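# Close the power enclosure door and lock its latch

## Task

Swing the power enclosure's door shut and rotate its quarter-turn latch as far as it goes. This is only done if the door and latch stay that way on their own, with the robot no longer holding them. At the end the robot must have released everything and moved away. It must not fall or be left leaning. Nothing the robot is still touching may settle more than about a fingernail's width once left alone.

## Robot and tools

Robot: a Rainbow Robotics RB-Y1. It has a wheeled base with two drive wheels and two rear casters. The base is 0.66 m long and 0.58 m wide, and its front edge sits 0.10 m ahead of the drive axle. On top is a bendable torso (the lower part is called the leg, with ankle, knee and hip), a head with cameras, and two 7-joint arms with parallel grippers. The cameras are head_camera, left_wrist_camera and right_wrist_camera.

Frames. Base frame: origin on the floor halfway between the drive wheels, x ahead, y to the left, z up. The reported chest point (on the spine, 0.08 m under the shoulders), left_hand and right_hand are all expressed in this frame. Each hand point lies between its finger pads. The fingers extend along the hand's -z axis and close along its x axis. At long reach the printed hand position can be inaccurate. Odometry frame is the base frame as it was when the scene began. base_odometry counts wheel rotation only, so wheel slip looks like travel. Heading runs from -3.142 to 3.142 and is positive to the left.

execute_actions(actions, cameras). actions is a list holding one action, or empty to just read the state and images. An action may have base, joints, speeds and min_time_s, and all its motions begin together.
- base: exactly one key. translate_m is a relative straight drive in metres, -3 to 3, forward positive; the base cannot move sideways. rotate_rad is a relative turn in place in radians, -3.2 to 3.2, counter-clockwise (left) positive. Both count from where the base last reported itself.
- joints: absolute targets keyed by joint name, radians unless the name ends in _m. Ranges: torso_squat_rad 0 to 1.2 (bigger lowers the level chest); torso_shift_rad -0.3 to 0.6 (positive pushes hips forward); torso_pitch_rad -0.2 to 1.4 (positive leans forward); torso_yaw_rad -1.5 to 1.5 (positive left). Arm joints for each side: shoulder_pitch -2.356 to 2.356 (0 hangs, negative raises forward); left_shoulder_roll_rad 0 to 3.141 and right_shoulder_roll_rad -3.141 to 0 (away from the body lifts the arm sideways); shoulder_yaw -2.094 to 2.094 (positive swings a bent forearm left, both sides); elbow -2.617 to 0.01 (0 straight, negative bends); forearm_roll -3.141 to 3.141; wrist_pitch -1.57 to 1.919 (negative tips the hand forward); hand_roll -2.705 to 2.705 (rolls positive counter-clockwise seen from above on a hanging arm, both sides). left_gripper_m and right_gripper_m 0 to 0.1 m of pad gap. head_pan_rad -0.523 to 0.523 (relative to chest, positive left); head_tilt_rad -0.35 to 1.57 (positive down). Tolerance for done is ±0.02 rad, grippers ±0.004 m.
- Combined torso limits: squat+shift <= 1.52; squat-shift+pitch <= 1.57; shift+0.5 pitch-0.4 squat <= 0.7; shift+0.3 pitch-0.5 squat <= 0.39. Breaking one leaves the named torso joints partway, off_target.
- speeds: caps for this action only, translate_m 0.05 to 0.4 m/s, rotate_rad 0.1 to 1.509 rad/s; the top of each range is default. A drive or turn needing over 8.667 s is refused. min_time_s (0.1 to 8) sets a minimum duration for arm and head motions. Default joint top speeds: arms 1 rad/s (forearm_roll, wrist_pitch, hand_roll 1.5), head 1.5, squat and pitch 0.3, shift 0.15, yaw 0.6, grippers 0.1 m/s. No action may exceed 15 s.
- cameras: list of names or all; omitted or null gives all, [] gives none. Unknown keys or out-of-range numbers refuse the whole call with no motion. Joints left out of an action may still be driving to an older target.

wait(seconds 0 to 10): commands nothing and returns state and images. zoom_image(camera, region [x0,y0,x1,y1] in pixels, top-left origin, at most 504 by 504) magnifies that camera's latest full image. finished_scene(scene): pass the current scene's number once the goal holds by itself; it is final and reports success.

Results: base_status and joint_status per motion. done (for the base, the wheels turned the commanded amount, slip included); off_target (rested short, may still push); limit_stop_at_<name> (a built-in limit); contact_stop (torso or arm met firm resistance); time_out (took 1.5x expected plus 1 s, torso 2.5x, max 14 s); stopped_with_arm (torso halted because an arm contact-stopped); limit_stop_at_own_body (self-collision guard halted it before touching). A contact_stop or time_out on one joint halts its whole group (torso group, left arm group, right arm group), and stopped joints hold where they are. A stop in one call cancels later robot calls in the same reply. "joint command not followed" with a cause line means an arm's targets were withheld for arm self- or arm-arm collision; follow the suggestion, since the robot may retry them. on_its_own lists uncommanded parts; "held at" is the held target. A Motor temperatures line lists per-arm joint temperatures in joint_positions order; MOTOR HOT appears from 65 °C and at 80 °C brakes engage (OVER-TEMPERATURE FAULT, limit_stop_at_motor_heat), after which resend targets.

Cautions: after any stop, first back the arm off in its own action, then the torso. If both hands grip one object and the torso contact-stops immediately with nothing in the way, resend every arm joint at its current joint_positions value, then the torso. The base keeps driving into furniture and may keep pushing; the bent leg can jut past the base front, and a leg hitting furniture can shove the robot back unreported. Contact torque at a joint's load limit (shoulders 66.5, elbow 34.2, wrist joints 23.7 N m, held weight included) freezes the robot for 10 s. Never let the arms strike or press each other, grippers included. Keep heavy loads from far ahead of the wheels to avoid tipping. Avoid slams, drops and very hard pushes. The robot holds its last command while you deliberate. Grip with an opening at least 0.005 m below the object's width; off_target is then normal.

Each tool is called after ">>>" by a JSON object that holds its "name" and its "arguments", one argument or row to a line.

## Session

>>> {"name": "execute_actions", "arguments": {
  "actions": []
}}

Scene clock: 0.00 s.
Motor temperatures (°C, as the motors report them): left_arm=[35 39 35 38 36 41 49] | right_arm=[34 37 32 37 39 43 39]
base_odometry: x=+0.000 y=+0.000 heading=+0.000 (m, m, rad; odometry frame)
base_status: not commanded
joint_positions: torso_squat_rad=+0.350 torso_shift_rad=+0.001 torso_pitch_rad=+0.002 torso_yaw_rad=+0.000 left_shoulder_pitch_rad=+0.040 left_shoulder_roll_rad=+0.022 left_shoulder_yaw_rad=-0.009 left_elbow_rad=-0.301 left_forearm_roll_rad=-0.034 left_wrist_pitch_rad=+0.034 left_hand_roll_rad=-0.053 left_gripper_m=+0.099 right_shoulder_pitch_rad=+0.009 right_shoulder_roll_rad=-0.021 right_shoulder_yaw_rad=+0.021 right_elbow_rad=-0.237 right_forearm_roll_rad=+0.020 right_wrist_pitch_rad=+0.012 right_hand_roll_rad=-0.005 right_gripper_m=+0.101 head_pan_rad=+0.001 head_tilt_rad=+0.400
joint_status: not commanded
chest: x=-0.2266 y=-0.0001 z=+1.2476 quat_wxyz=(+1.000, +0.000, +0.001, +0.000) (m; base frame)
left_hand: x=-0.1183 y=+0.2375 z=+0.5709 quat_wxyz=(+0.993, +0.017, -0.113, -0.043) (m; base frame)
right_hand: x=-0.1219 y=-0.2335 z=+0.5697 quat_wxyz=(+0.994, -0.010, -0.107, +0.018) (m; base frame)
pictures: head_camera, left_wrist_camera, right_wrist_camera
Images, in order (width x height): head_camera 896x504, left_wrist_camera 644x364, right_wrist_camera 644x364.

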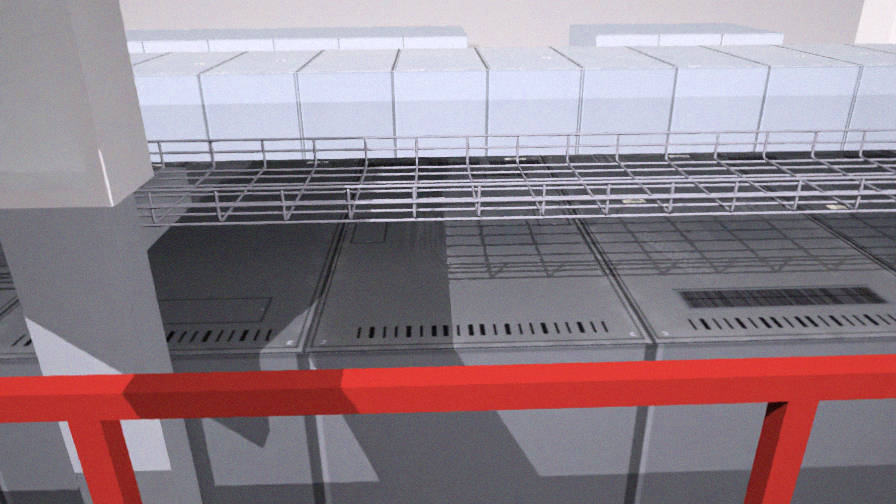

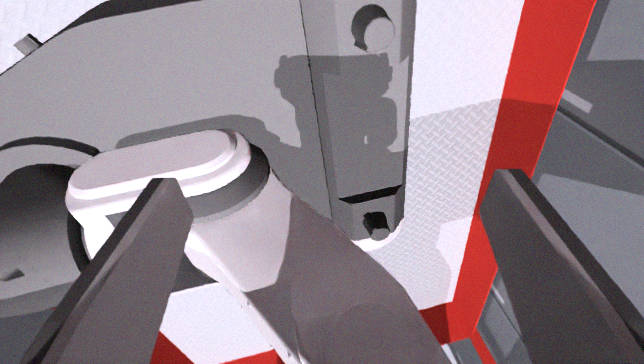

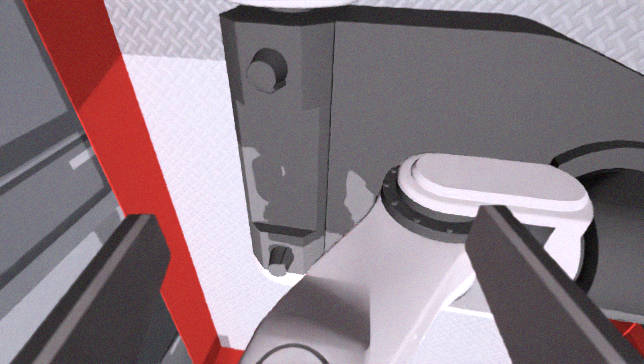

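>>> {"name": "execute_actions", "arguments": {
  "actions": [
    {"joints": {"head_pan_rad": 0.52, "head_tilt_rad": 0.1, "torso_yaw_rad": 0.6}}
  ],
  "cameras": ["head_camera"]
}}

Scene clock: 2.73 s.
Motor temperatures (°C, as the motors report them): left_arm=[35 39 35 38 36 41 49] | right_arm=[34 37 32 37 39 43 39]
base_odometry: x=+0.000 y=+0.000 heading=+0.000 (m, m, rad; odometry frame)
base_status: not commanded
joint_positions: torso_squat_rad=+0.350 torso_shift_rad=+0.001 torso_pitch_rad=+0.002 torso_yaw_rad=+0.600 left_shoulder_pitch_rad=+0.040 left_shoulder_roll_rad=+0.022 left_shoulder_yaw_rad=-0.009 left_elbow_rad=-0.301 left_forearm_roll_rad=-0.034 left_wrist_pitch_rad=+0.034 left_hand_roll_rad=-0.053 left_gripper_m=+0.099 right_shoulder_pitch_rad=+0.009 right_shoulder_roll_rad=-0.021 right_shoulder_yaw_rad=+0.021 right_elbow_rad=-0.237 right_forearm_roll_rad=+0.020 right_wrist_pitch_rad=+0.012 right_hand_roll_rad=-0.005 right_gripper_m=+0.101 head_pan_rad=+0.520 head_tilt_rad=+0.100
joint_status: all done
chest: x=-0.2266 y=-0.0001 z=+1.2476 quat_wxyz=(+0.955, +0.000, +0.001, +0.296) (m; base frame)
left_hand: x=-0.2715 y=+0.2580 z=+0.5712 quat_wxyz=(+0.961, +0.050, -0.103, +0.252) (m; base frame)
right_hand: x=-0.0085 y=-0.1328 z=+0.5695 quat_wxyz=(+0.944, +0.023, -0.105, +0.311) (m; base frame)
pictures: head_camera
Images, in order (width x height): head_camera 896x504.

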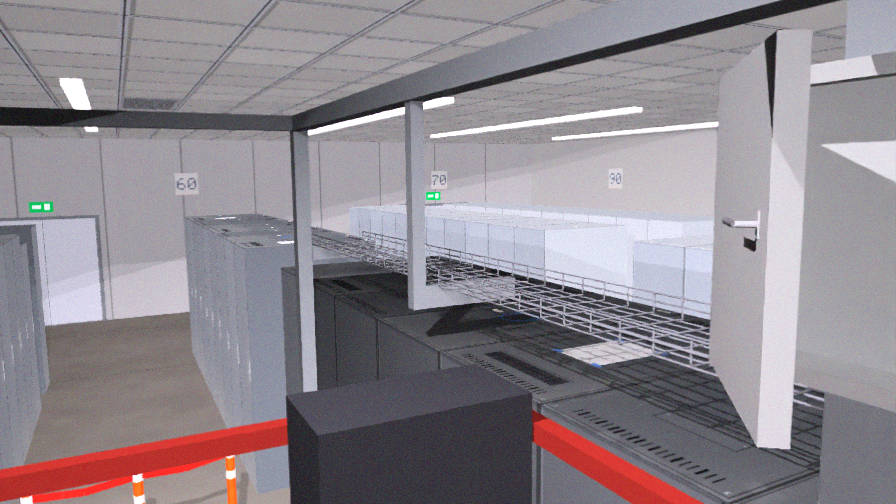

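>>> {"name": "execute_actions", "arguments": {
  "actions": [
    {"joints": {"head_pan_rad": 0.0, "head_tilt_rad": 0.1}}
  ],
  "cameras": ["head_camera"]
}}

Scene clock: 4.67 s.
Motor temperatures (°C, as the motors report them): left_arm=[35 39 35 38 36 41 49] | right_arm=[34 37 32 37 39 43 39]
base_odometry: x=+0.000 y=+0.000 heading=+0.000 (m, m, rad; odometry frame)
base_status: not commanded
joint_positions: torso_squat_rad=+0.350 torso_shift_rad=+0.001 torso_pitch_rad=+0.002 torso_yaw_rad=+0.600 left_shoulder_pitch_rad=+0.040 left_shoulder_roll_rad=+0.022 left_shoulder_yaw_rad=-0.009 left_elbow_rad=-0.301 left_forearm_roll_rad=-0.034 left_wrist_pitch_rad=+0.034 left_hand_roll_rad=-0.053 left_gripper_m=+0.099 right_shoulder_pitch_rad=+0.009 right_shoulder_roll_rad=-0.021 right_shoulder_yaw_rad=+0.021 right_elbow_rad=-0.237 right_forearm_roll_rad=+0.020 right_wrist_pitch_rad=+0.012 right_hand_roll_rad=-0.005 right_gripper_m=+0.101 head_pan_rad=+0.000 head_tilt_rad=+0.100
joint_status: all done
chest: x=-0.2266 y=-0.0001 z=+1.2476 quat_wxyz=(+0.955, +0.000, +0.001, +0.296) (m; base frame)
left_hand: x=-0.2715 y=+0.2580 z=+0.5712 quat_wxyz=(+0.961, +0.050, -0.103, +0.252) (m; base frame)
right_hand: x=-0.0085 y=-0.1328 z=+0.5695 quat_wxyz=(+0.944, +0.023, -0.105, +0.311) (m; base frame)
pictures: head_camera
Images, in order (width x height): head_camera 896x504.

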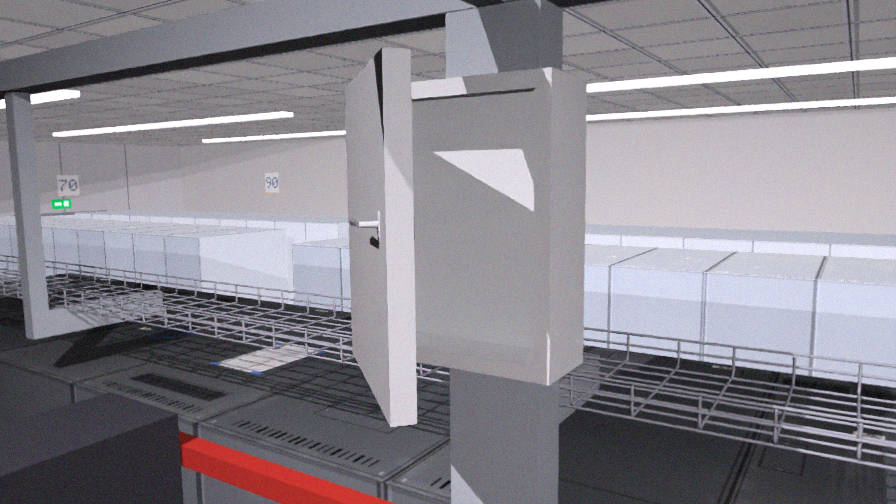

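>>> {"name": "execute_actions", "arguments": {
  "actions": [
    {"joints": {"left_elbow_rad": -2.0, "left_shoulder_pitch_rad": -0.3, "left_shoulder_roll_rad": 0.3, "left_gripper_m": 0.0, "torso_shift_rad": 0.2}}
  ],
  "cameras": ["head_camera"]
}}

Scene clock: 18.03 s.
Motor temperatures (°C, as the motors report them): left_arm=[35 39 35 38 36 41 49] | right_arm=[34 37 32 37 39 43 39]
base_odometry: x=+0.000 y=+0.000 heading=+0.000 (m, m, rad; odometry frame)
base_status: not commanded
joint_positions: torso_squat_rad=+0.350 torso_shift_rad=+0.200 torso_pitch_rad=+0.002 torso_yaw_rad=+0.600 left_shoulder_pitch_rad=-0.300 left_shoulder_roll_rad=+0.300 left_shoulder_yaw_rad=-0.009 left_elbow_rad=-2.000 left_forearm_roll_rad=-0.034 left_wrist_pitch_rad=+0.034 left_hand_roll_rad=-0.053 left_gripper_m=+0.000 right_shoulder_pitch_rad=+0.009 right_shoulder_roll_rad=-0.021 right_shoulder_yaw_rad=+0.021 right_elbow_rad=-0.237 right_forearm_roll_rad=+0.020 right_wrist_pitch_rad=+0.012 right_hand_roll_rad=-0.005 right_gripper_m=+0.101 head_pan_rad=+0.000 head_tilt_rad=+0.100
joint_status: all done
chest: x=-0.0967 y=-0.0001 z=+1.2345 quat_wxyz=(+0.955, +0.000, +0.001, +0.296) (m; base frame)
left_hand: x=+0.2047 y=+0.4445 z=+1.3494 quat_wxyz=(+0.444, +0.352, -0.824, -0.031) (m; base frame)
right_hand: x=+0.1213 y=-0.1329 z=+0.5563 quat_wxyz=(+0.944, +0.023, -0.105, +0.311) (m; base frame)
pictures: head_camera
Images, in order (width x height): head_camera 896x504.

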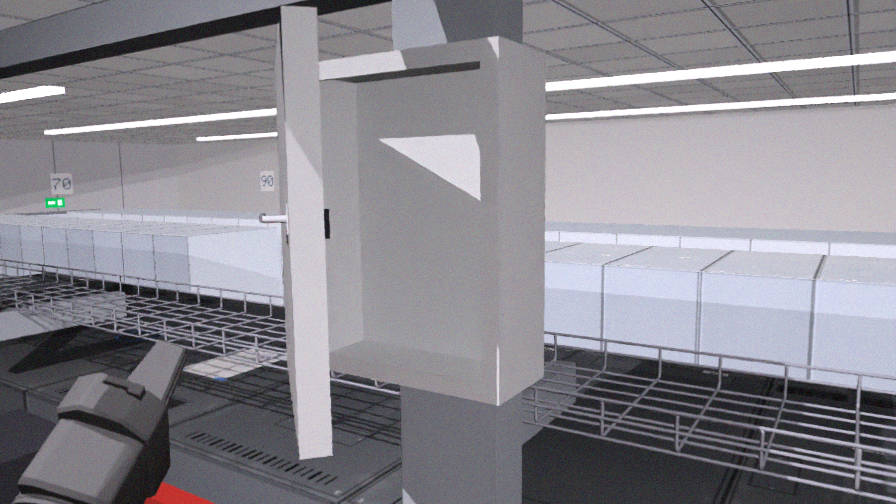

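>>> {"name": "execute_actions", "arguments": {
  "actions": [
    {"joints": {"left_elbow_rad": -1.3, "left_shoulder_pitch_rad": -0.9, "left_shoulder_roll_rad": 0.35}}
  ],
  "cameras": ["head_camera"]
}}

Scene clock: 21.20 s.
Motor temperatures (°C, as the motors report them): left_arm=[35 39 35 38 36 41 49] | right_arm=[34 37 32 37 39 43 39]
base_odometry: x=+0.000 y=+0.000 heading=+0.000 (m, m, rad; odometry frame)
base_status: not commanded
joint_positions: torso_squat_rad=+0.350 torso_shift_rad=+0.200 torso_pitch_rad=+0.002 torso_yaw_rad=+0.600 left_shoulder_pitch_rad=-0.900 left_shoulder_roll_rad=+0.350 left_shoulder_yaw_rad=-0.009 left_elbow_rad=-1.300 left_forearm_roll_rad=-0.034 left_wrist_pitch_rad=+0.034 left_hand_roll_rad=-0.053 left_gripper_m=+0.000 right_shoulder_pitch_rad=+0.009 right_shoulder_roll_rad=-0.021 right_shoulder_yaw_rad=+0.021 right_elbow_rad=-0.237 right_forearm_roll_rad=+0.020 right_wrist_pitch_rad=+0.012 right_hand_roll_rad=-0.005 right_gripper_m=+0.101 head_pan_rad=+0.000 head_tilt_rad=+0.100
joint_status: all done
chest: x=-0.0967 y=-0.0001 z=+1.2345 quat_wxyz=(+0.955, +0.000, +0.001, +0.296) (m; base frame)
left_hand: x=+0.3400 y=+0.5158 z=+1.4138 quat_wxyz=(+0.487, +0.369, -0.791, -0.036) (m; base frame)
right_hand: x=+0.1213 y=-0.1329 z=+0.5563 quat_wxyz=(+0.944, +0.023, -0.105, +0.311) (m; base frame)
pictures: head_camera
Images, in order (width x height): head_camera 896x504.

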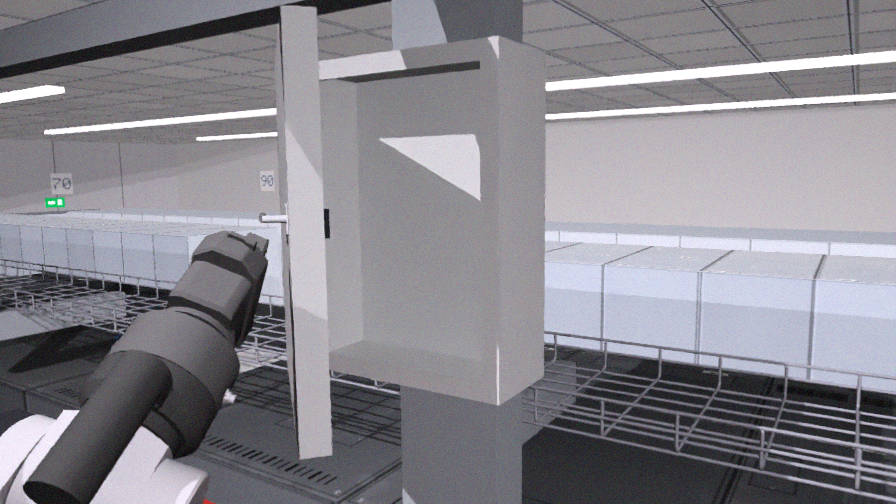

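>>> {"name": "execute_actions", "arguments": {
  "actions": [
    {"joints": {"left_elbow_rad": -0.9, "left_shoulder_pitch_rad": -1.15, "torso_yaw_rad": 0.4}}
  ],
  "cameras": ["head_camera"]
}}

Scene clock: 23.97 s.
Motor temperatures (°C, as the motors report them): left_arm=[35 39 35 38 36 41 49] | right_arm=[34 37 32 37 39 43 39]
base_odometry: x=+0.000 y=+0.000 heading=+0.000 (m, m, rad; odometry frame)
base_status: not commanded
joint_positions: torso_squat_rad=+0.350 torso_shift_rad=+0.200 torso_pitch_rad=+0.002 torso_yaw_rad=+0.400 left_shoulder_pitch_rad=-1.150 left_shoulder_roll_rad=+0.350 left_shoulder_yaw_rad=-0.009 left_elbow_rad=-0.900 left_forearm_roll_rad=-0.034 left_wrist_pitch_rad=+0.034 left_hand_roll_rad=-0.053 left_gripper_m=+0.000 right_shoulder_pitch_rad=+0.009 right_shoulder_roll_rad=-0.021 right_shoulder_yaw_rad=+0.021 right_elbow_rad=-0.237 right_forearm_roll_rad=+0.020 right_wrist_pitch_rad=+0.012 right_hand_roll_rad=-0.005 right_gripper_m=+0.101 head_pan_rad=+0.000 head_tilt_rad=+0.100
joint_status: all done
chest: x=-0.0968 y=-0.0002 z=+1.2345 quat_wxyz=(+0.980, +0.000, +0.001, +0.199) (m; base frame)
left_hand: x=+0.4906 y=+0.4450 z=+1.4120 quat_wxyz=(+0.543, +0.292, -0.785, -0.068) (m; base frame)
right_hand: x=+0.0905 y=-0.1739 z=+0.5564 quat_wxyz=(+0.971, +0.012, -0.107, +0.215) (m; base frame)
pictures: head_camera
Images, in order (width x height): head_camera 896x504.

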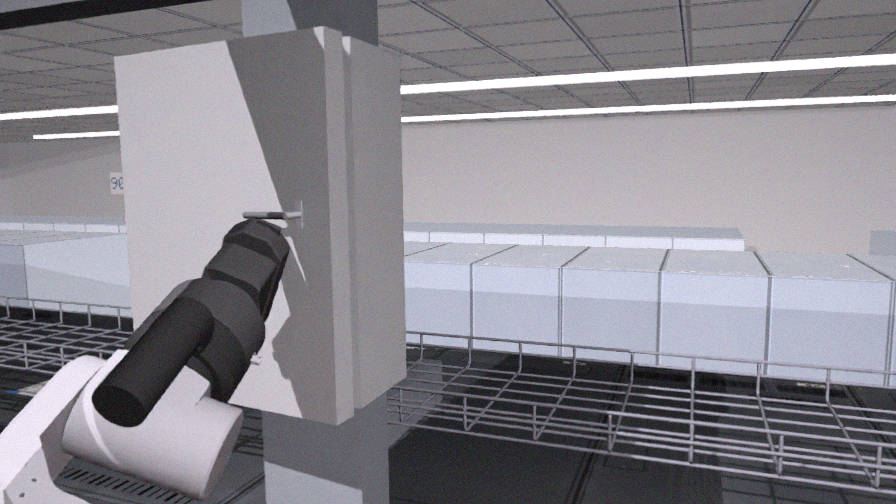

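>>> {"name": "execute_actions", "arguments": {
  "actions": [
    {"joints": {"torso_shift_rad": 0.28}}
  ],
  "cameras": ["head_camera","left_wrist_camera"]
}}

Scene clock: 28.53 s.
Motor temperatures (°C, as the motors report them): left_arm=[36 39 35 38 36 41 49] | right_arm=[34 37 32 37 39 43 39]
base_odometry: x=+0.000 y=+0.000 heading=+0.001 (m, m, rad; odometry frame)
base_status: not commanded
joint_positions: torso_squat_rad=+0.351 torso_shift_rad=+0.254 torso_pitch_rad=-0.008 torso_yaw_rad=+0.403 left_shoulder_pitch_rad=-1.149 left_shoulder_roll_rad=+0.351 left_shoulder_yaw_rad=-0.008 left_elbow_rad=-0.901 left_forearm_roll_rad=-0.034 left_wrist_pitch_rad=+0.034 left_hand_roll_rad=-0.053 left_gripper_m=+0.000 right_shoulder_pitch_rad=+0.009 right_shoulder_roll_rad=-0.021 right_shoulder_yaw_rad=+0.021 right_elbow_rad=-0.237 right_forearm_roll_rad=+0.020 right_wrist_pitch_rad=+0.012 right_hand_roll_rad=-0.005 right_gripper_m=+0.101 head_pan_rad=+0.000 head_tilt_rad=+0.100
joint_status: torso_shift_rad contact_stop (moved +0.054 of +0.080)
on_its_own: torso_shift_rad is held at +0.255, not at your +0.280, since a contact_stop
chest: x=-0.0657 y=-0.0002 z=+1.2262 quat_wxyz=(+0.980, -0.001, -0.004, +0.200) (m; base frame)
left_hand: x=+0.5181 y=+0.4475 z=+1.4094 quat_wxyz=(+0.539, +0.294, -0.787, -0.065) (m; base frame)
right_hand: x=+0.1291 y=-0.1733 z=+0.5501 quat_wxyz=(+0.970, +0.011, -0.112, +0.216) (m; base frame)
pictures: head_camera, left_wrist_camera
Images, in order (width x height): head_camera 896x504, left_wrist_camera 644x364.

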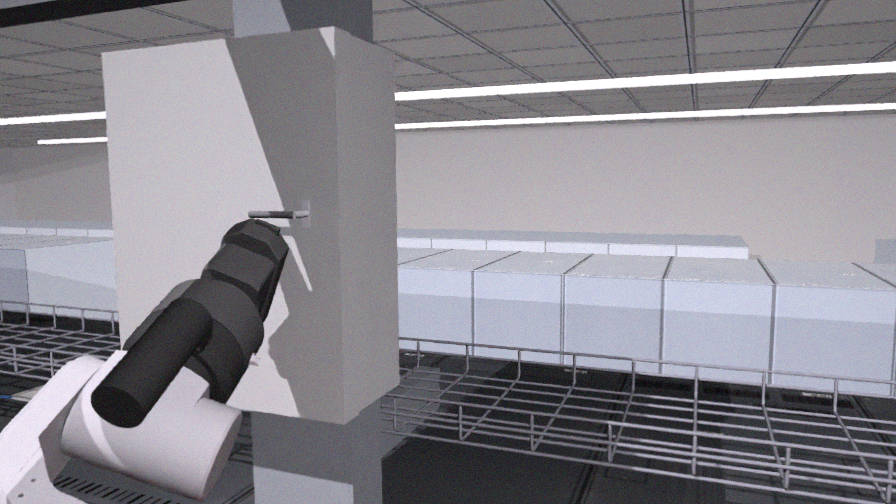

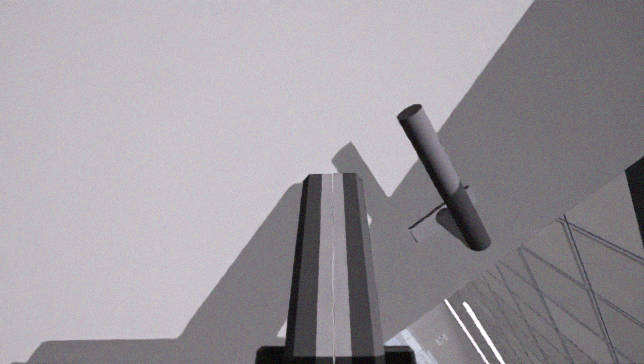

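>>> {"name": "execute_actions", "arguments": {
  "actions": [
    {"joints": {"torso_shift_rad": 0.235}}
  ],
  "cameras": []
}}

>>> {"name": "execute_actions", "arguments": {
  "actions": [
    {"joints": {"left_shoulder_pitch_rad": -1.3}, "min_time_s": 1}
  ],
  "cameras": ["head_camera","left_wrist_camera"]
}}

Scene clock: 31.40 s.
Motor temperatures (°C, as the motors report them): left_arm=[36 39 35 38 36 41 49] | right_arm=[34 37 32 37 39 43 39]
base_odometry: x=+0.000 y=+0.000 heading=+0.000 (m, m, rad; odometry frame)
base_status: not commanded
joint_positions: torso_squat_rad=+0.351 torso_shift_rad=+0.235 torso_pitch_rad=-0.006 torso_yaw_rad=+0.402 left_shoulder_pitch_rad=-1.150 left_shoulder_roll_rad=+0.350 left_shoulder_yaw_rad=-0.009 left_elbow_rad=-0.900 left_forearm_roll_rad=-0.034 left_wrist_pitch_rad=+0.034 left_hand_roll_rad=-0.053 left_gripper_m=+0.000 right_shoulder_pitch_rad=+0.009 right_shoulder_roll_rad=-0.021 right_shoulder_yaw_rad=+0.021 right_elbow_rad=-0.237 right_forearm_roll_rad=+0.020 right_wrist_pitch_rad=+0.012 right_hand_roll_rad=-0.005 right_gripper_m=+0.101 head_pan_rad=+0.000 head_tilt_rad=+0.100
joint_status: all done
chest: x=-0.0769 y=-0.0002 z=+1.2292 quat_wxyz=(+0.980, +0.000, -0.003, +0.200) (m; base frame)
left_hand: x=+0.5079 y=+0.4466 z=+1.4114 quat_wxyz=(+0.540, +0.293, -0.786, -0.066) (m; base frame)
right_hand: x=+0.1163 y=-0.1734 z=+0.5527 quat_wxyz=(+0.970, +0.011, -0.111, +0.216) (m; base frame)
pictures: none
No camera images: the call's "cameras" was empty. Leave "cameras" out to get every camera's image.

Scene clock: 32.47 s.
Motor temperatures (°C, as the motors report them): left_arm=[36 39 35 38 36 41 49] | right_arm=[34 37 32 37 39 43 39]
base_odometry: x=+0.000 y=+0.000 heading=+0.000 (m, m, rad; odometry frame)
base_status: not commanded
joint_positions: torso_squat_rad=+0.351 torso_shift_rad=+0.235 torso_pitch_rad=-0.006 torso_yaw_rad=+0.402 left_shoulder_pitch_rad=-1.185 left_shoulder_roll_rad=+0.348 left_shoulder_yaw_rad=-0.011 left_elbow_rad=-0.893 left_forearm_roll_rad=-0.034 left_wrist_pitch_rad=+0.037 left_hand_roll_rad=-0.053 left_gripper_m=+0.000 right_shoulder_pitch_rad=+0.009 right_shoulder_roll_rad=-0.021 right_shoulder_yaw_rad=+0.021 right_elbow_rad=-0.237 right_forearm_roll_rad=+0.020 right_wrist_pitch_rad=+0.012 right_hand_roll_rad=-0.005 right_gripper_m=+0.101 head_pan_rad=+0.000 head_tilt_rad=+0.100
joint_status: left_shoulder_pitch_rad contact_stop (moved -0.035 of -0.150)
on_its_own: left_shoulder_pitch_rad is held at -1.186, not at your -1.300, since a contact_stop
chest: x=-0.0766 y=+0.0000 z=+1.2292 quat_wxyz=(+0.980, -0.001, -0.003, +0.200) (m; base frame)
left_hand: x=+0.5099 y=+0.4371 z=+1.4296 quat_wxyz=(+0.531, +0.292, -0.793, -0.069) (m; base frame)
right_hand: x=+0.1162 y=-0.1735 z=+0.5526 quat_wxyz=(+0.970, +0.011, -0.110, +0.216) (m; base frame)
pictures: head_camera, left_wrist_camera
Images, in order (width x height): head_camera 896x504, left_wrist_camera 644x364.

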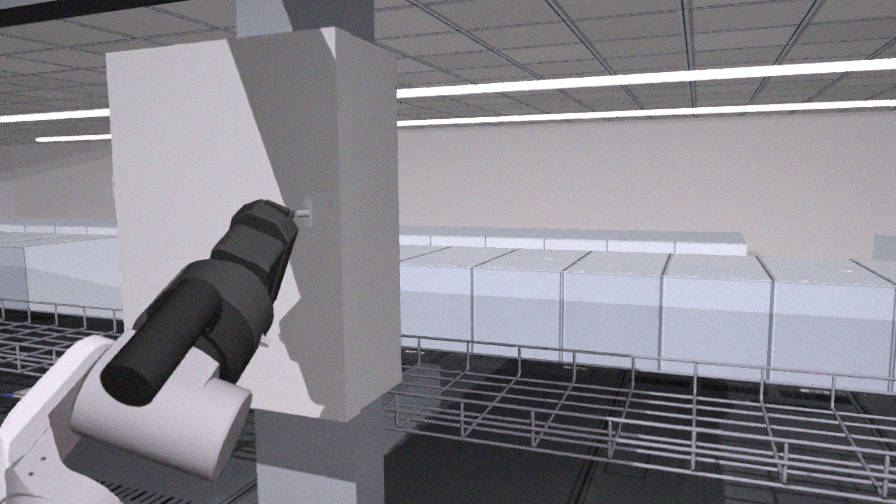

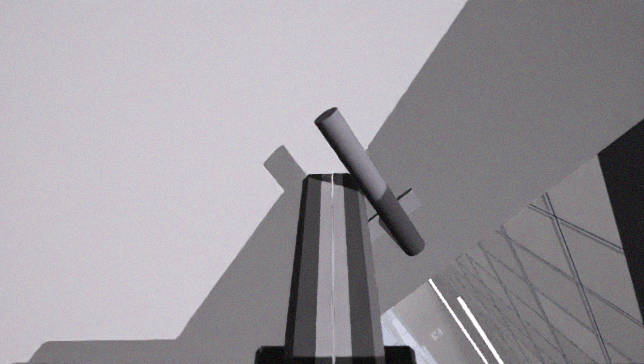

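>>> {"name": "execute_actions", "arguments": {
  "actions": [
    {"joints": {"left_shoulder_pitch_rad": -1.1, "left_elbow_rad": -1.15}}
  ],
  "cameras": []
}}

>>> {"name": "execute_actions", "arguments": {
  "actions": [
    {"joints": {"left_shoulder_pitch_rad": -1.3}}
  ],
  "cameras": ["head_camera","left_wrist_camera"]
}}

Scene clock: 35.87 s.
Motor temperatures (°C, as the motors report them): left_arm=[36 39 35 38 36 41 49] | right_arm=[34 37 32 37 39 43 39]
base_odometry: x=+0.000 y=+0.000 heading=+0.000 (m, m, rad; odometry frame)
base_status: not commanded
joint_positions: torso_squat_rad=+0.351 torso_shift_rad=+0.235 torso_pitch_rad=-0.006 torso_yaw_rad=+0.402 left_shoulder_pitch_rad=-1.136 left_shoulder_roll_rad=+0.347 left_shoulder_yaw_rad=-0.012 left_elbow_rad=-0.966 left_forearm_roll_rad=-0.034 left_wrist_pitch_rad=+0.040 left_hand_roll_rad=-0.053 left_gripper_m=+0.000 right_shoulder_pitch_rad=+0.009 right_shoulder_roll_rad=-0.021 right_shoulder_yaw_rad=+0.021 right_elbow_rad=-0.237 right_forearm_roll_rad=+0.020 right_wrist_pitch_rad=+0.012 right_hand_roll_rad=-0.005 right_gripper_m=+0.101 head_pan_rad=+0.000 head_tilt_rad=+0.100
joint_status: left_shoulder_pitch_rad contact_stop_at_left_elbow_rad (moved +0.049 of +0.085); left_elbow_rad contact_stop (moved -0.073 of -0.257)
on_its_own: left_shoulder_pitch_rad is held at -1.136, not at your -1.100, since a contact_stop; left_elbow_rad is held at -0.966, not at your -1.150, since a contact_stop
chest: x=-0.0768 y=-0.0001 z=+1.2292 quat_wxyz=(+0.980, +0.000, -0.003, +0.200) (m; base frame)
left_hand: x=+0.5016 y=+0.4338 z=+1.4269 quat_wxyz=(+0.522, +0.291, -0.799, -0.072) (m; base frame)
right_hand: x=+0.1162 y=-0.1734 z=+0.5527 quat_wxyz=(+0.970, +0.011, -0.111, +0.216) (m; base frame)
pictures: none
No camera images: the call's "cameras" was empty. Leave "cameras" out to get every camera's image.

not run: a stop came earlier in this reply.

>>> {"name": "execute_actions", "arguments": {
  "actions": [
    {"joints": {"left_shoulder_pitch_rad": -1.05, "torso_shift_rad": 0.13}}
  ],
  "cameras": []
}}

>>> {"name": "execute_actions", "arguments": {
  "actions": [
    {"joints": {"left_shoulder_pitch_rad": -1.33}}
  ],
  "cameras": ["head_camera","left_wrist_camera"]
}}

Scene clock: 39.20 s.
Motor temperatures (°C, as the motors report them): left_arm=[36 40 35 38 36 41 49] | right_arm=[34 37 32 37 39 43 39]
base_odometry: x=+0.000 y=+0.000 heading=+0.000 (m, m, rad; odometry frame)
base_status: not commanded
joint_positions: torso_squat_rad=+0.351 torso_shift_rad=+0.130 torso_pitch_rad=-0.006 torso_yaw_rad=+0.402 left_shoulder_pitch_rad=-1.050 left_shoulder_roll_rad=+0.347 left_shoulder_yaw_rad=-0.012 left_elbow_rad=-0.966 left_forearm_roll_rad=-0.034 left_wrist_pitch_rad=+0.040 left_hand_roll_rad=-0.053 left_gripper_m=+0.000 right_shoulder_pitch_rad=+0.009 right_shoulder_roll_rad=-0.021 right_shoulder_yaw_rad=+0.021 right_elbow_rad=-0.237 right_forearm_roll_rad=+0.020 right_wrist_pitch_rad=+0.012 right_hand_roll_rad=-0.005 right_gripper_m=+0.101 head_pan_rad=+0.000 head_tilt_rad=+0.100
joint_status: all done
on_its_own: left_elbow_rad is held at -0.966, not at your -1.150, since a contact_stop
chest: x=-0.1447 y=-0.0001 z=+1.2418 quat_wxyz=(+0.980, +0.000, -0.003, +0.200) (m; base frame)
left_hand: x=+0.4331 y=+0.4560 z=+1.3827 quat_wxyz=(+0.556, +0.292, -0.776, -0.062) (m; base frame)
right_hand: x=+0.0485 y=-0.1734 z=+0.5652 quat_wxyz=(+0.970, +0.011, -0.111, +0.216) (m; base frame)
pictures: none
No camera images: the call's "cameras" was empty. Leave "cameras" out to get every camera's image.

Scene clock: 40.30 s.
Motor temperatures (°C, as the motors report them): left_arm=[36 40 35 38 36 41 49] | right_arm=[34 37 32 37 39 43 39]
base_odometry: x=+0.000 y=+0.000 heading=+0.000 (m, m, rad; odometry frame)
base_status: not commanded
joint_positions: torso_squat_rad=+0.351 torso_shift_rad=+0.130 torso_pitch_rad=-0.006 torso_yaw_rad=+0.402 left_shoulder_pitch_rad=-1.331 left_shoulder_roll_rad=+0.347 left_shoulder_yaw_rad=-0.012 left_elbow_rad=-0.966 left_forearm_roll_rad=-0.034 left_wrist_pitch_rad=+0.040 left_hand_roll_rad=-0.053 left_gripper_m=+0.000 right_shoulder_pitch_rad=+0.009 right_shoulder_roll_rad=-0.021 right_shoulder_yaw_rad=+0.021 right_elbow_rad=-0.237 right_forearm_roll_rad=+0.020 right_wrist_pitch_rad=+0.012 right_hand_roll_rad=-0.005 right_gripper_m=+0.101 head_pan_rad=+0.000 head_tilt_rad=+0.100
joint_status: all done
on_its_own: left_elbow_rad is held at -0.966, not at your -1.150, since a contact_stop
chest: x=-0.1447 y=-0.0002 z=+1.2418 quat_wxyz=(+0.980, +0.000, -0.003, +0.200) (m; base frame)
left_hand: x=+0.4165 y=+0.3770 z=+1.5652 quat_wxyz=(+0.439, +0.288, -0.846, -0.093) (m; base frame)
right_hand: x=+0.0484 y=-0.1734 z=+0.5652 quat_wxyz=(+0.970, +0.011, -0.111, +0.216) (m; base frame)
pictures: head_camera, left_wrist_camera
Images, in order (width x height): head_camera 896x504, left_wrist_camera 644x364.

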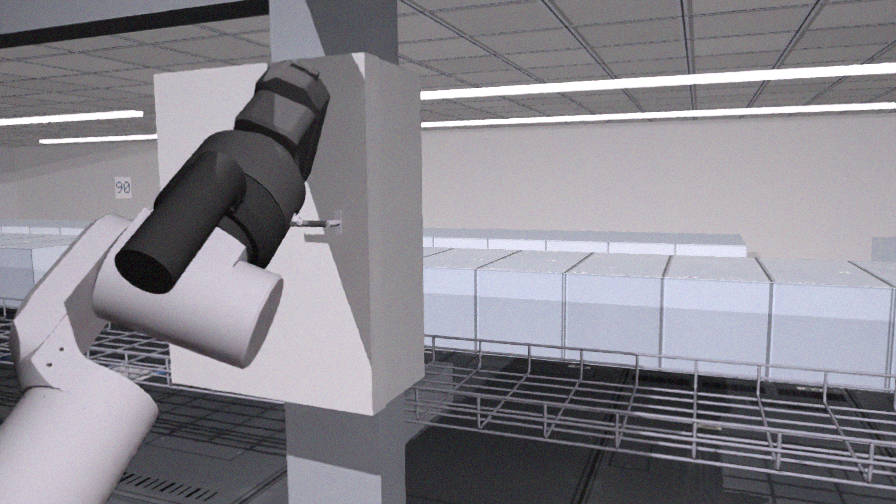

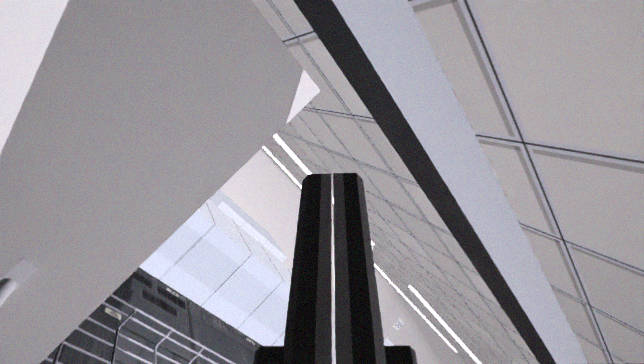

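>>> {"name": "execute_actions", "arguments": {
  "actions": [
    {"joints": {"torso_shift_rad": 0.24}}
  ],
  "cameras": []
}}

>>> {"name": "execute_actions", "arguments": {
  "actions": [
    {"joints": {"left_shoulder_pitch_rad": -1.05}, "min_time_s": 1.2}
  ],
  "cameras": ["head_camera","left_wrist_camera"]
}}

Scene clock: 46.60 s.
Motor temperatures (°C, as the motors report them): left_arm=[37 40 35 38 36 41 49] | right_arm=[34 37 32 37 39 43 39]
base_odometry: x=+0.000 y=+0.000 heading=+0.000 (m, m, rad; odometry frame)
base_status: not commanded
joint_positions: torso_squat_rad=+0.351 torso_shift_rad=+0.240 torso_pitch_rad=-0.006 torso_yaw_rad=+0.402 left_shoulder_pitch_rad=-1.331 left_shoulder_roll_rad=+0.347 left_shoulder_yaw_rad=-0.012 left_elbow_rad=-0.966 left_forearm_roll_rad=-0.034 left_wrist_pitch_rad=+0.040 left_hand_roll_rad=-0.053 left_gripper_m=+0.000 right_shoulder_pitch_rad=+0.009 right_shoulder_roll_rad=-0.021 right_shoulder_yaw_rad=+0.021 right_elbow_rad=-0.237 right_forearm_roll_rad=+0.020 right_wrist_pitch_rad=+0.012 right_hand_roll_rad=-0.005 right_gripper_m=+0.101 head_pan_rad=+0.000 head_tilt_rad=+0.100
joint_status: all done
on_its_own: left_elbow_rad is held at -0.966, not at your -1.150, since a contact_stop
chest: x=-0.0736 y=-0.0002 z=+1.2285 quat_wxyz=(+0.980, +0.000, -0.003, +0.200) (m; base frame)
left_hand: x=+0.4877 y=+0.3770 z=+1.5518 quat_wxyz=(+0.439, +0.288, -0.846, -0.093) (m; base frame)
right_hand: x=+0.1194 y=-0.1734 z=+0.5519 quat_wxyz=(+0.970, +0.011, -0.111, +0.216) (m; base frame)
pictures: none
No camera images: the call's "cameras" was empty. Leave "cameras" out to get every camera's image.

Scene clock: 57.27 s.
Motor temperatures (°C, as the motors report them): left_arm=[36 40 35 38 36 41 49] | right_arm=[34 37 32 37 39 43 39]
TORQUE FAULT: left_elbow_rad reached its load limit. The robot stopped for 10 seconds, dropped its targets and accepts commands again. The stop added 9.0 s to the call and to motion_time.
base_odometry: x=+0.000 y=+0.000 heading=+0.000 (m, m, rad; odometry frame)
base_status: not commanded
joint_positions: torso_squat_rad=+0.351 torso_shift_rad=+0.240 torso_pitch_rad=-0.007 torso_yaw_rad=+0.402 left_shoulder_pitch_rad=-1.180 left_shoulder_roll_rad=+0.346 left_shoulder_yaw_rad=-0.012 left_elbow_rad=-0.972 left_forearm_roll_rad=-0.034 left_wrist_pitch_rad=+0.038 left_hand_roll_rad=-0.053 left_gripper_m=-0.001 right_shoulder_pitch_rad=+0.009 right_shoulder_roll_rad=-0.021 right_shoulder_yaw_rad=+0.021 right_elbow_rad=-0.237 right_forearm_roll_rad=+0.020 right_wrist_pitch_rad=+0.012 right_hand_roll_rad=-0.005 right_gripper_m=+0.101 head_pan_rad=+0.000 head_tilt_rad=+0.100
joint_status: left_shoulder_pitch_rad torque_fault (moved +0.150 of +0.281)
on_its_own: left_shoulder_pitch_rad is held at -1.176, not at your -1.050, since a torque_fault; left_elbow_rad is held at -0.970, not at your -1.150, since a contact_stop
chest: x=-0.0741 y=-0.0006 z=+1.2285 quat_wxyz=(+0.980, +0.000, -0.003, +0.200) (m; base frame)
left_hand: x=+0.5015 y=+0.4188 z=+1.4588 quat_wxyz=(+0.500, +0.290, -0.812, -0.078) (m; base frame)
right_hand: x=+0.1195 y=-0.1733 z=+0.5520 quat_wxyz=(+0.970, +0.011, -0.111, +0.216) (m; base frame)
pictures: head_camera, left_wrist_camera
Images, in order (width x height): head_camera 896x504, left_wrist_camera 644x364.

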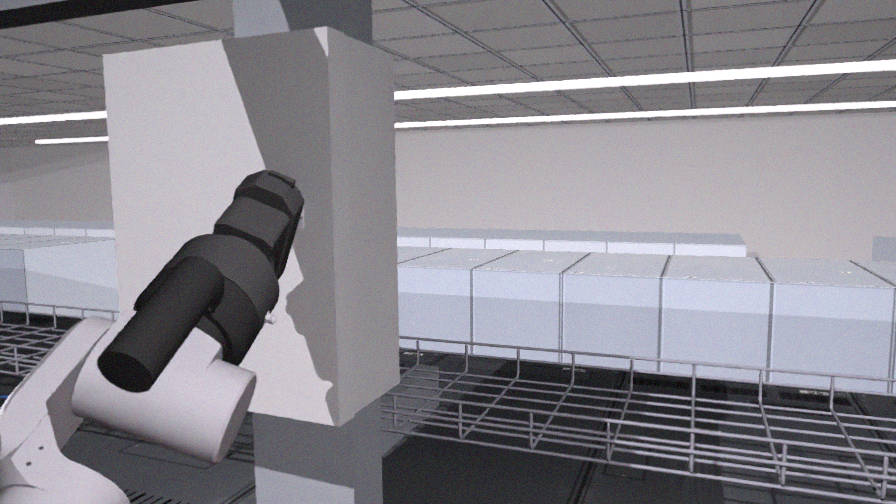

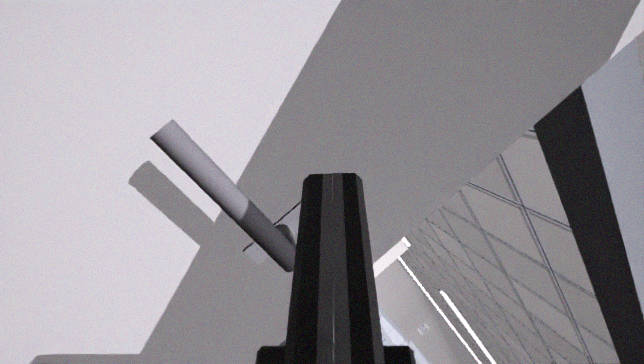

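>>> {"name": "execute_actions", "arguments": {
  "actions": [
    {"joints": {"left_shoulder_pitch_rad": -1.27, "torso_yaw_rad": 0.5}}
  ],
  "cameras": []
}}

>>> {"name": "execute_actions", "arguments": {
  "actions": [
    {"joints": {"left_shoulder_pitch_rad": -1.12}, "min_time_s": 1.2}
  ],
  "cameras": ["head_camera","left_wrist_camera"]
}}

Scene clock: 60.80 s.
Motor temperatures (°C, as the motors report them): left_arm=[36 40 35 38 36 41 49] | right_arm=[34 37 32 37 39 43 39]
base_odometry: x=+0.000 y=+0.000 heading=+0.000 (m, m, rad; odometry frame)
base_status: not commanded
joint_positions: torso_squat_rad=+0.351 torso_shift_rad=+0.240 torso_pitch_rad=-0.006 torso_yaw_rad=+0.500 left_shoulder_pitch_rad=-1.271 left_shoulder_roll_rad=+0.347 left_shoulder_yaw_rad=-0.012 left_elbow_rad=-0.970 left_forearm_roll_rad=-0.034 left_wrist_pitch_rad=+0.039 left_hand_roll_rad=-0.053 left_gripper_m=+0.000 right_shoulder_pitch_rad=+0.009 right_shoulder_roll_rad=-0.021 right_shoulder_yaw_rad=+0.021 right_elbow_rad=-0.237 right_forearm_roll_rad=+0.020 right_wrist_pitch_rad=+0.012 right_hand_roll_rad=-0.005 right_gripper_m=+0.101 head_pan_rad=+0.000 head_tilt_rad=+0.100
joint_status: all done
on_its_own: left_elbow_rad is held at -0.970, not at your -1.150, since a contact_stop
chest: x=-0.0737 y=-0.0001 z=+1.2285 quat_wxyz=(+0.969, -0.001, -0.003, +0.247) (m; base frame)
left_hand: x=+0.4533 y=+0.4481 z=+1.5154 quat_wxyz=(+0.467, +0.330, -0.818, -0.064) (m; base frame)
right_hand: x=+0.1355 y=-0.1541 z=+0.5520 quat_wxyz=(+0.958, +0.016, -0.110, +0.263) (m; base frame)
pictures: none
No camera images: the call's "cameras" was empty. Leave "cameras" out to get every camera's image.

Scene clock: 62.30 s.
Motor temperatures (°C, as the motors report them): left_arm=[36 40 35 38 36 41 49] | right_arm=[34 37 32 37 39 43 39]
base_odometry: x=+0.000 y=+0.000 heading=+0.000 (m, m, rad; odometry frame)
base_status: not commanded
joint_positions: torso_squat_rad=+0.351 torso_shift_rad=+0.240 torso_pitch_rad=-0.006 torso_yaw_rad=+0.500 left_shoulder_pitch_rad=-1.121 left_shoulder_roll_rad=+0.347 left_shoulder_yaw_rad=-0.012 left_elbow_rad=-0.970 left_forearm_roll_rad=-0.034 left_wrist_pitch_rad=+0.039 left_hand_roll_rad=-0.053 left_gripper_m=+0.000 right_shoulder_pitch_rad=+0.009 right_shoulder_roll_rad=-0.021 right_shoulder_yaw_rad=+0.021 right_elbow_rad=-0.237 right_forearm_roll_rad=+0.020 right_wrist_pitch_rad=+0.012 right_hand_roll_rad=-0.005 right_gripper_m=+0.101 head_pan_rad=+0.000 head_tilt_rad=+0.100
joint_status: all done
on_its_own: left_elbow_rad is held at -0.970, not at your -1.150, since a contact_stop
chest: x=-0.0737 y=-0.0001 z=+1.2285 quat_wxyz=(+0.969, -0.001, -0.003, +0.247) (m; base frame)
left_hand: x=+0.4589 y=+0.4913 z=+1.4179 quat_wxyz=(+0.529, +0.330, -0.781, -0.045) (m; base frame)
right_hand: x=+0.1355 y=-0.1541 z=+0.5520 quat_wxyz=(+0.958, +0.016, -0.110, +0.263) (m; base frame)
pictures: head_camera, left_wrist_camera
Images, in order (width x height): head_camera 896x504, left_wrist_camera 644x364.

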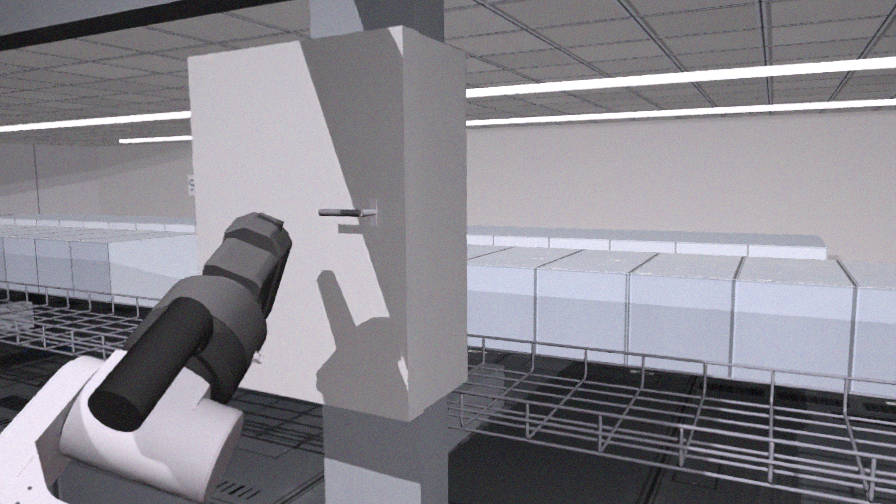

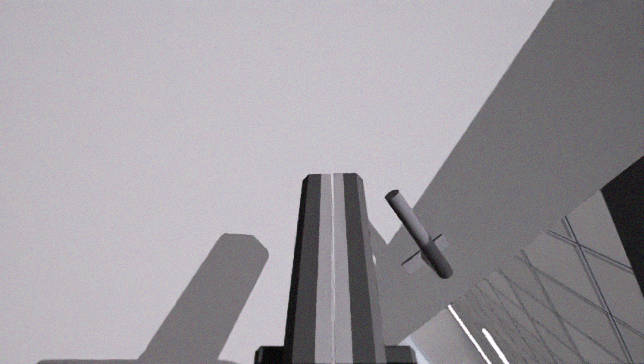

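>>> {"name": "execute_actions", "arguments": {
  "actions": [
    {"joints": {"left_shoulder_pitch_rad": -1.3, "torso_yaw_rad": 0.45, "left_elbow_rad": -0.9}}
  ],
  "cameras": []
}}

>>> {"name": "execute_actions", "arguments": {
  "actions": [
    {"joints": {"left_shoulder_pitch_rad": -1.15}, "min_time_s": 1.2}
  ],
  "cameras": ["head_camera","left_wrist_camera"]
}}

Scene clock: 64.70 s.
Motor temperatures (°C, as the motors report them): left_arm=[37 40 35 38 36 41 49] | right_arm=[34 37 32 37 39 43 39]
base_odometry: x=+0.000 y=+0.000 heading=+0.000 (m, m, rad; odometry frame)
base_status: not commanded
joint_positions: torso_squat_rad=+0.351 torso_shift_rad=+0.240 torso_pitch_rad=-0.006 torso_yaw_rad=+0.450 left_shoulder_pitch_rad=-1.300 left_shoulder_roll_rad=+0.347 left_shoulder_yaw_rad=-0.012 left_elbow_rad=-0.900 left_forearm_roll_rad=-0.034 left_wrist_pitch_rad=+0.039 left_hand_roll_rad=-0.053 left_gripper_m=+0.000 right_shoulder_pitch_rad=+0.009 right_shoulder_roll_rad=-0.021 right_shoulder_yaw_rad=+0.021 right_elbow_rad=-0.237 right_forearm_roll_rad=+0.020 right_wrist_pitch_rad=+0.012 right_hand_roll_rad=-0.005 right_gripper_m=+0.101 head_pan_rad=+0.000 head_tilt_rad=+0.100
joint_status: all done
chest: x=-0.0736 y=-0.0002 z=+1.2285 quat_wxyz=(+0.975, +0.000, -0.003, +0.223) (m; base frame)
left_hand: x=+0.4846 y=+0.4288 z=+1.5080 quat_wxyz=(+0.482, +0.310, -0.817, -0.071) (m; base frame)
right_hand: x=+0.1275 y=-0.1642 z=+0.5520 quat_wxyz=(+0.965, +0.014, -0.110, +0.239) (m; base frame)
pictures: none
No camera images: the call's "cameras" was empty. Leave "cameras" out to get every camera's image.

Scene clock: 66.33 s.
Motor temperatures (°C, as the motors report them): left_arm=[37 40 35 38 36 41 49] | right_arm=[34 37 32 37 39 43 39]
base_odometry: x=+0.000 y=+0.000 heading=+0.000 (m, m, rad; odometry frame)
base_status: not commanded
joint_positions: torso_squat_rad=+0.351 torso_shift_rad=+0.240 torso_pitch_rad=-0.006 torso_yaw_rad=+0.450 left_shoulder_pitch_rad=-1.151 left_shoulder_roll_rad=+0.347 left_shoulder_yaw_rad=-0.011 left_elbow_rad=-0.900 left_forearm_roll_rad=-0.034 left_wrist_pitch_rad=+0.039 left_hand_roll_rad=-0.053 left_gripper_m=+0.000 right_shoulder_pitch_rad=+0.009 right_shoulder_roll_rad=-0.021 right_shoulder_yaw_rad=+0.021 right_elbow_rad=-0.237 right_forearm_roll_rad=+0.020 right_wrist_pitch_rad=+0.012 right_hand_roll_rad=-0.005 right_gripper_m=+0.101 head_pan_rad=+0.000 head_tilt_rad=+0.100
joint_status: all done
chest: x=-0.0736 y=-0.0001 z=+1.2285 quat_wxyz=(+0.975, -0.001, -0.003, +0.223) (m; base frame)
left_hand: x=+0.4907 y=+0.4720 z=+1.4090 quat_wxyz=(+0.543, +0.311, -0.778, -0.053) (m; base frame)
right_hand: x=+0.1275 y=-0.1642 z=+0.5520 quat_wxyz=(+0.965, +0.014, -0.110, +0.239) (m; base frame)
pictures: head_camera, left_wrist_camera
Images, in order (width x height): head_camera 896x504, left_wrist_camera 644x364.

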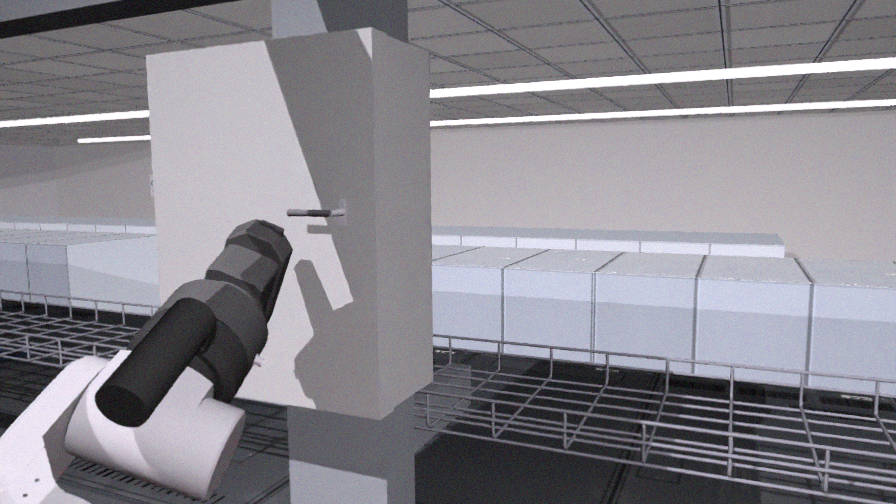

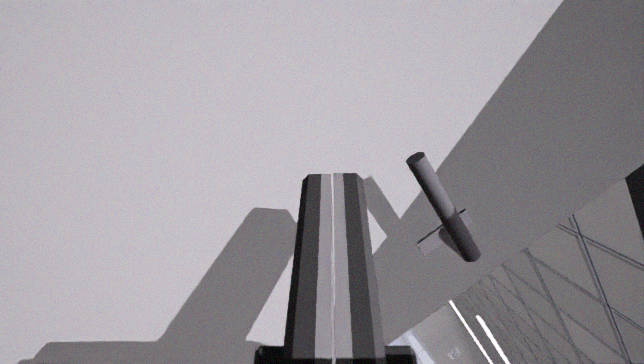

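>>> {"name": "execute_actions", "arguments": {
  "actions": [
    {"joints": {"left_shoulder_pitch_rad": -1.3, "torso_yaw_rad": 0.43, "left_elbow_rad": -0.85}}
  ],
  "cameras": []
}}

>>> {"name": "execute_actions", "arguments": {
  "actions": [
    {"joints": {"left_shoulder_pitch_rad": -1.15}, "min_time_s": 1.5}
  ],
  "cameras": ["head_camera","left_wrist_camera"]
}}

Scene clock: 70.90 s.
Motor temperatures (°C, as the motors report them): left_arm=[37 40 35 38 36 41 49] | right_arm=[34 37 32 37 39 43 39]
base_odometry: x=+0.000 y=+0.000 heading=+0.000 (m, m, rad; odometry frame)
base_status: not commanded
joint_positions: torso_squat_rad=+0.351 torso_shift_rad=+0.239 torso_pitch_rad=-0.008 torso_yaw_rad=+0.431 left_shoulder_pitch_rad=-1.183 left_shoulder_roll_rad=+0.347 left_shoulder_yaw_rad=-0.012 left_elbow_rad=-0.866 left_forearm_roll_rad=-0.034 left_wrist_pitch_rad=+0.040 left_hand_roll_rad=-0.053 left_gripper_m=+0.000 right_shoulder_pitch_rad=+0.009 right_shoulder_roll_rad=-0.021 right_shoulder_yaw_rad=+0.021 right_elbow_rad=-0.237 right_forearm_roll_rad=+0.020 right_wrist_pitch_rad=+0.012 right_hand_roll_rad=-0.005 right_gripper_m=+0.101 head_pan_rad=+0.000 head_tilt_rad=+0.100
joint_status: torso_yaw_rad contact_stop (moved -0.019 of -0.020); left_shoulder_pitch_rad contact_stop (moved -0.032 of -0.149); the others done
on_its_own: left_shoulder_pitch_rad is held at -1.183, not at your -1.300, since a contact_stop
chest: x=-0.0749 y=-0.0001 z=+1.2286 quat_wxyz=(+0.977, -0.001, -0.004, +0.214) (m; base frame)
left_hand: x=+0.5019 y=+0.4603 z=+1.4167 quat_wxyz=(+0.544, +0.303, -0.780, -0.058) (m; base frame)
right_hand: x=+0.1242 y=-0.1679 z=+0.5524 quat_wxyz=(+0.967, +0.012, -0.111, +0.230) (m; base frame)
pictures: none
No camera images: the call's "cameras" was empty. Leave "cameras" out to get every camera's image.

not run: a stop came earlier in this reply.


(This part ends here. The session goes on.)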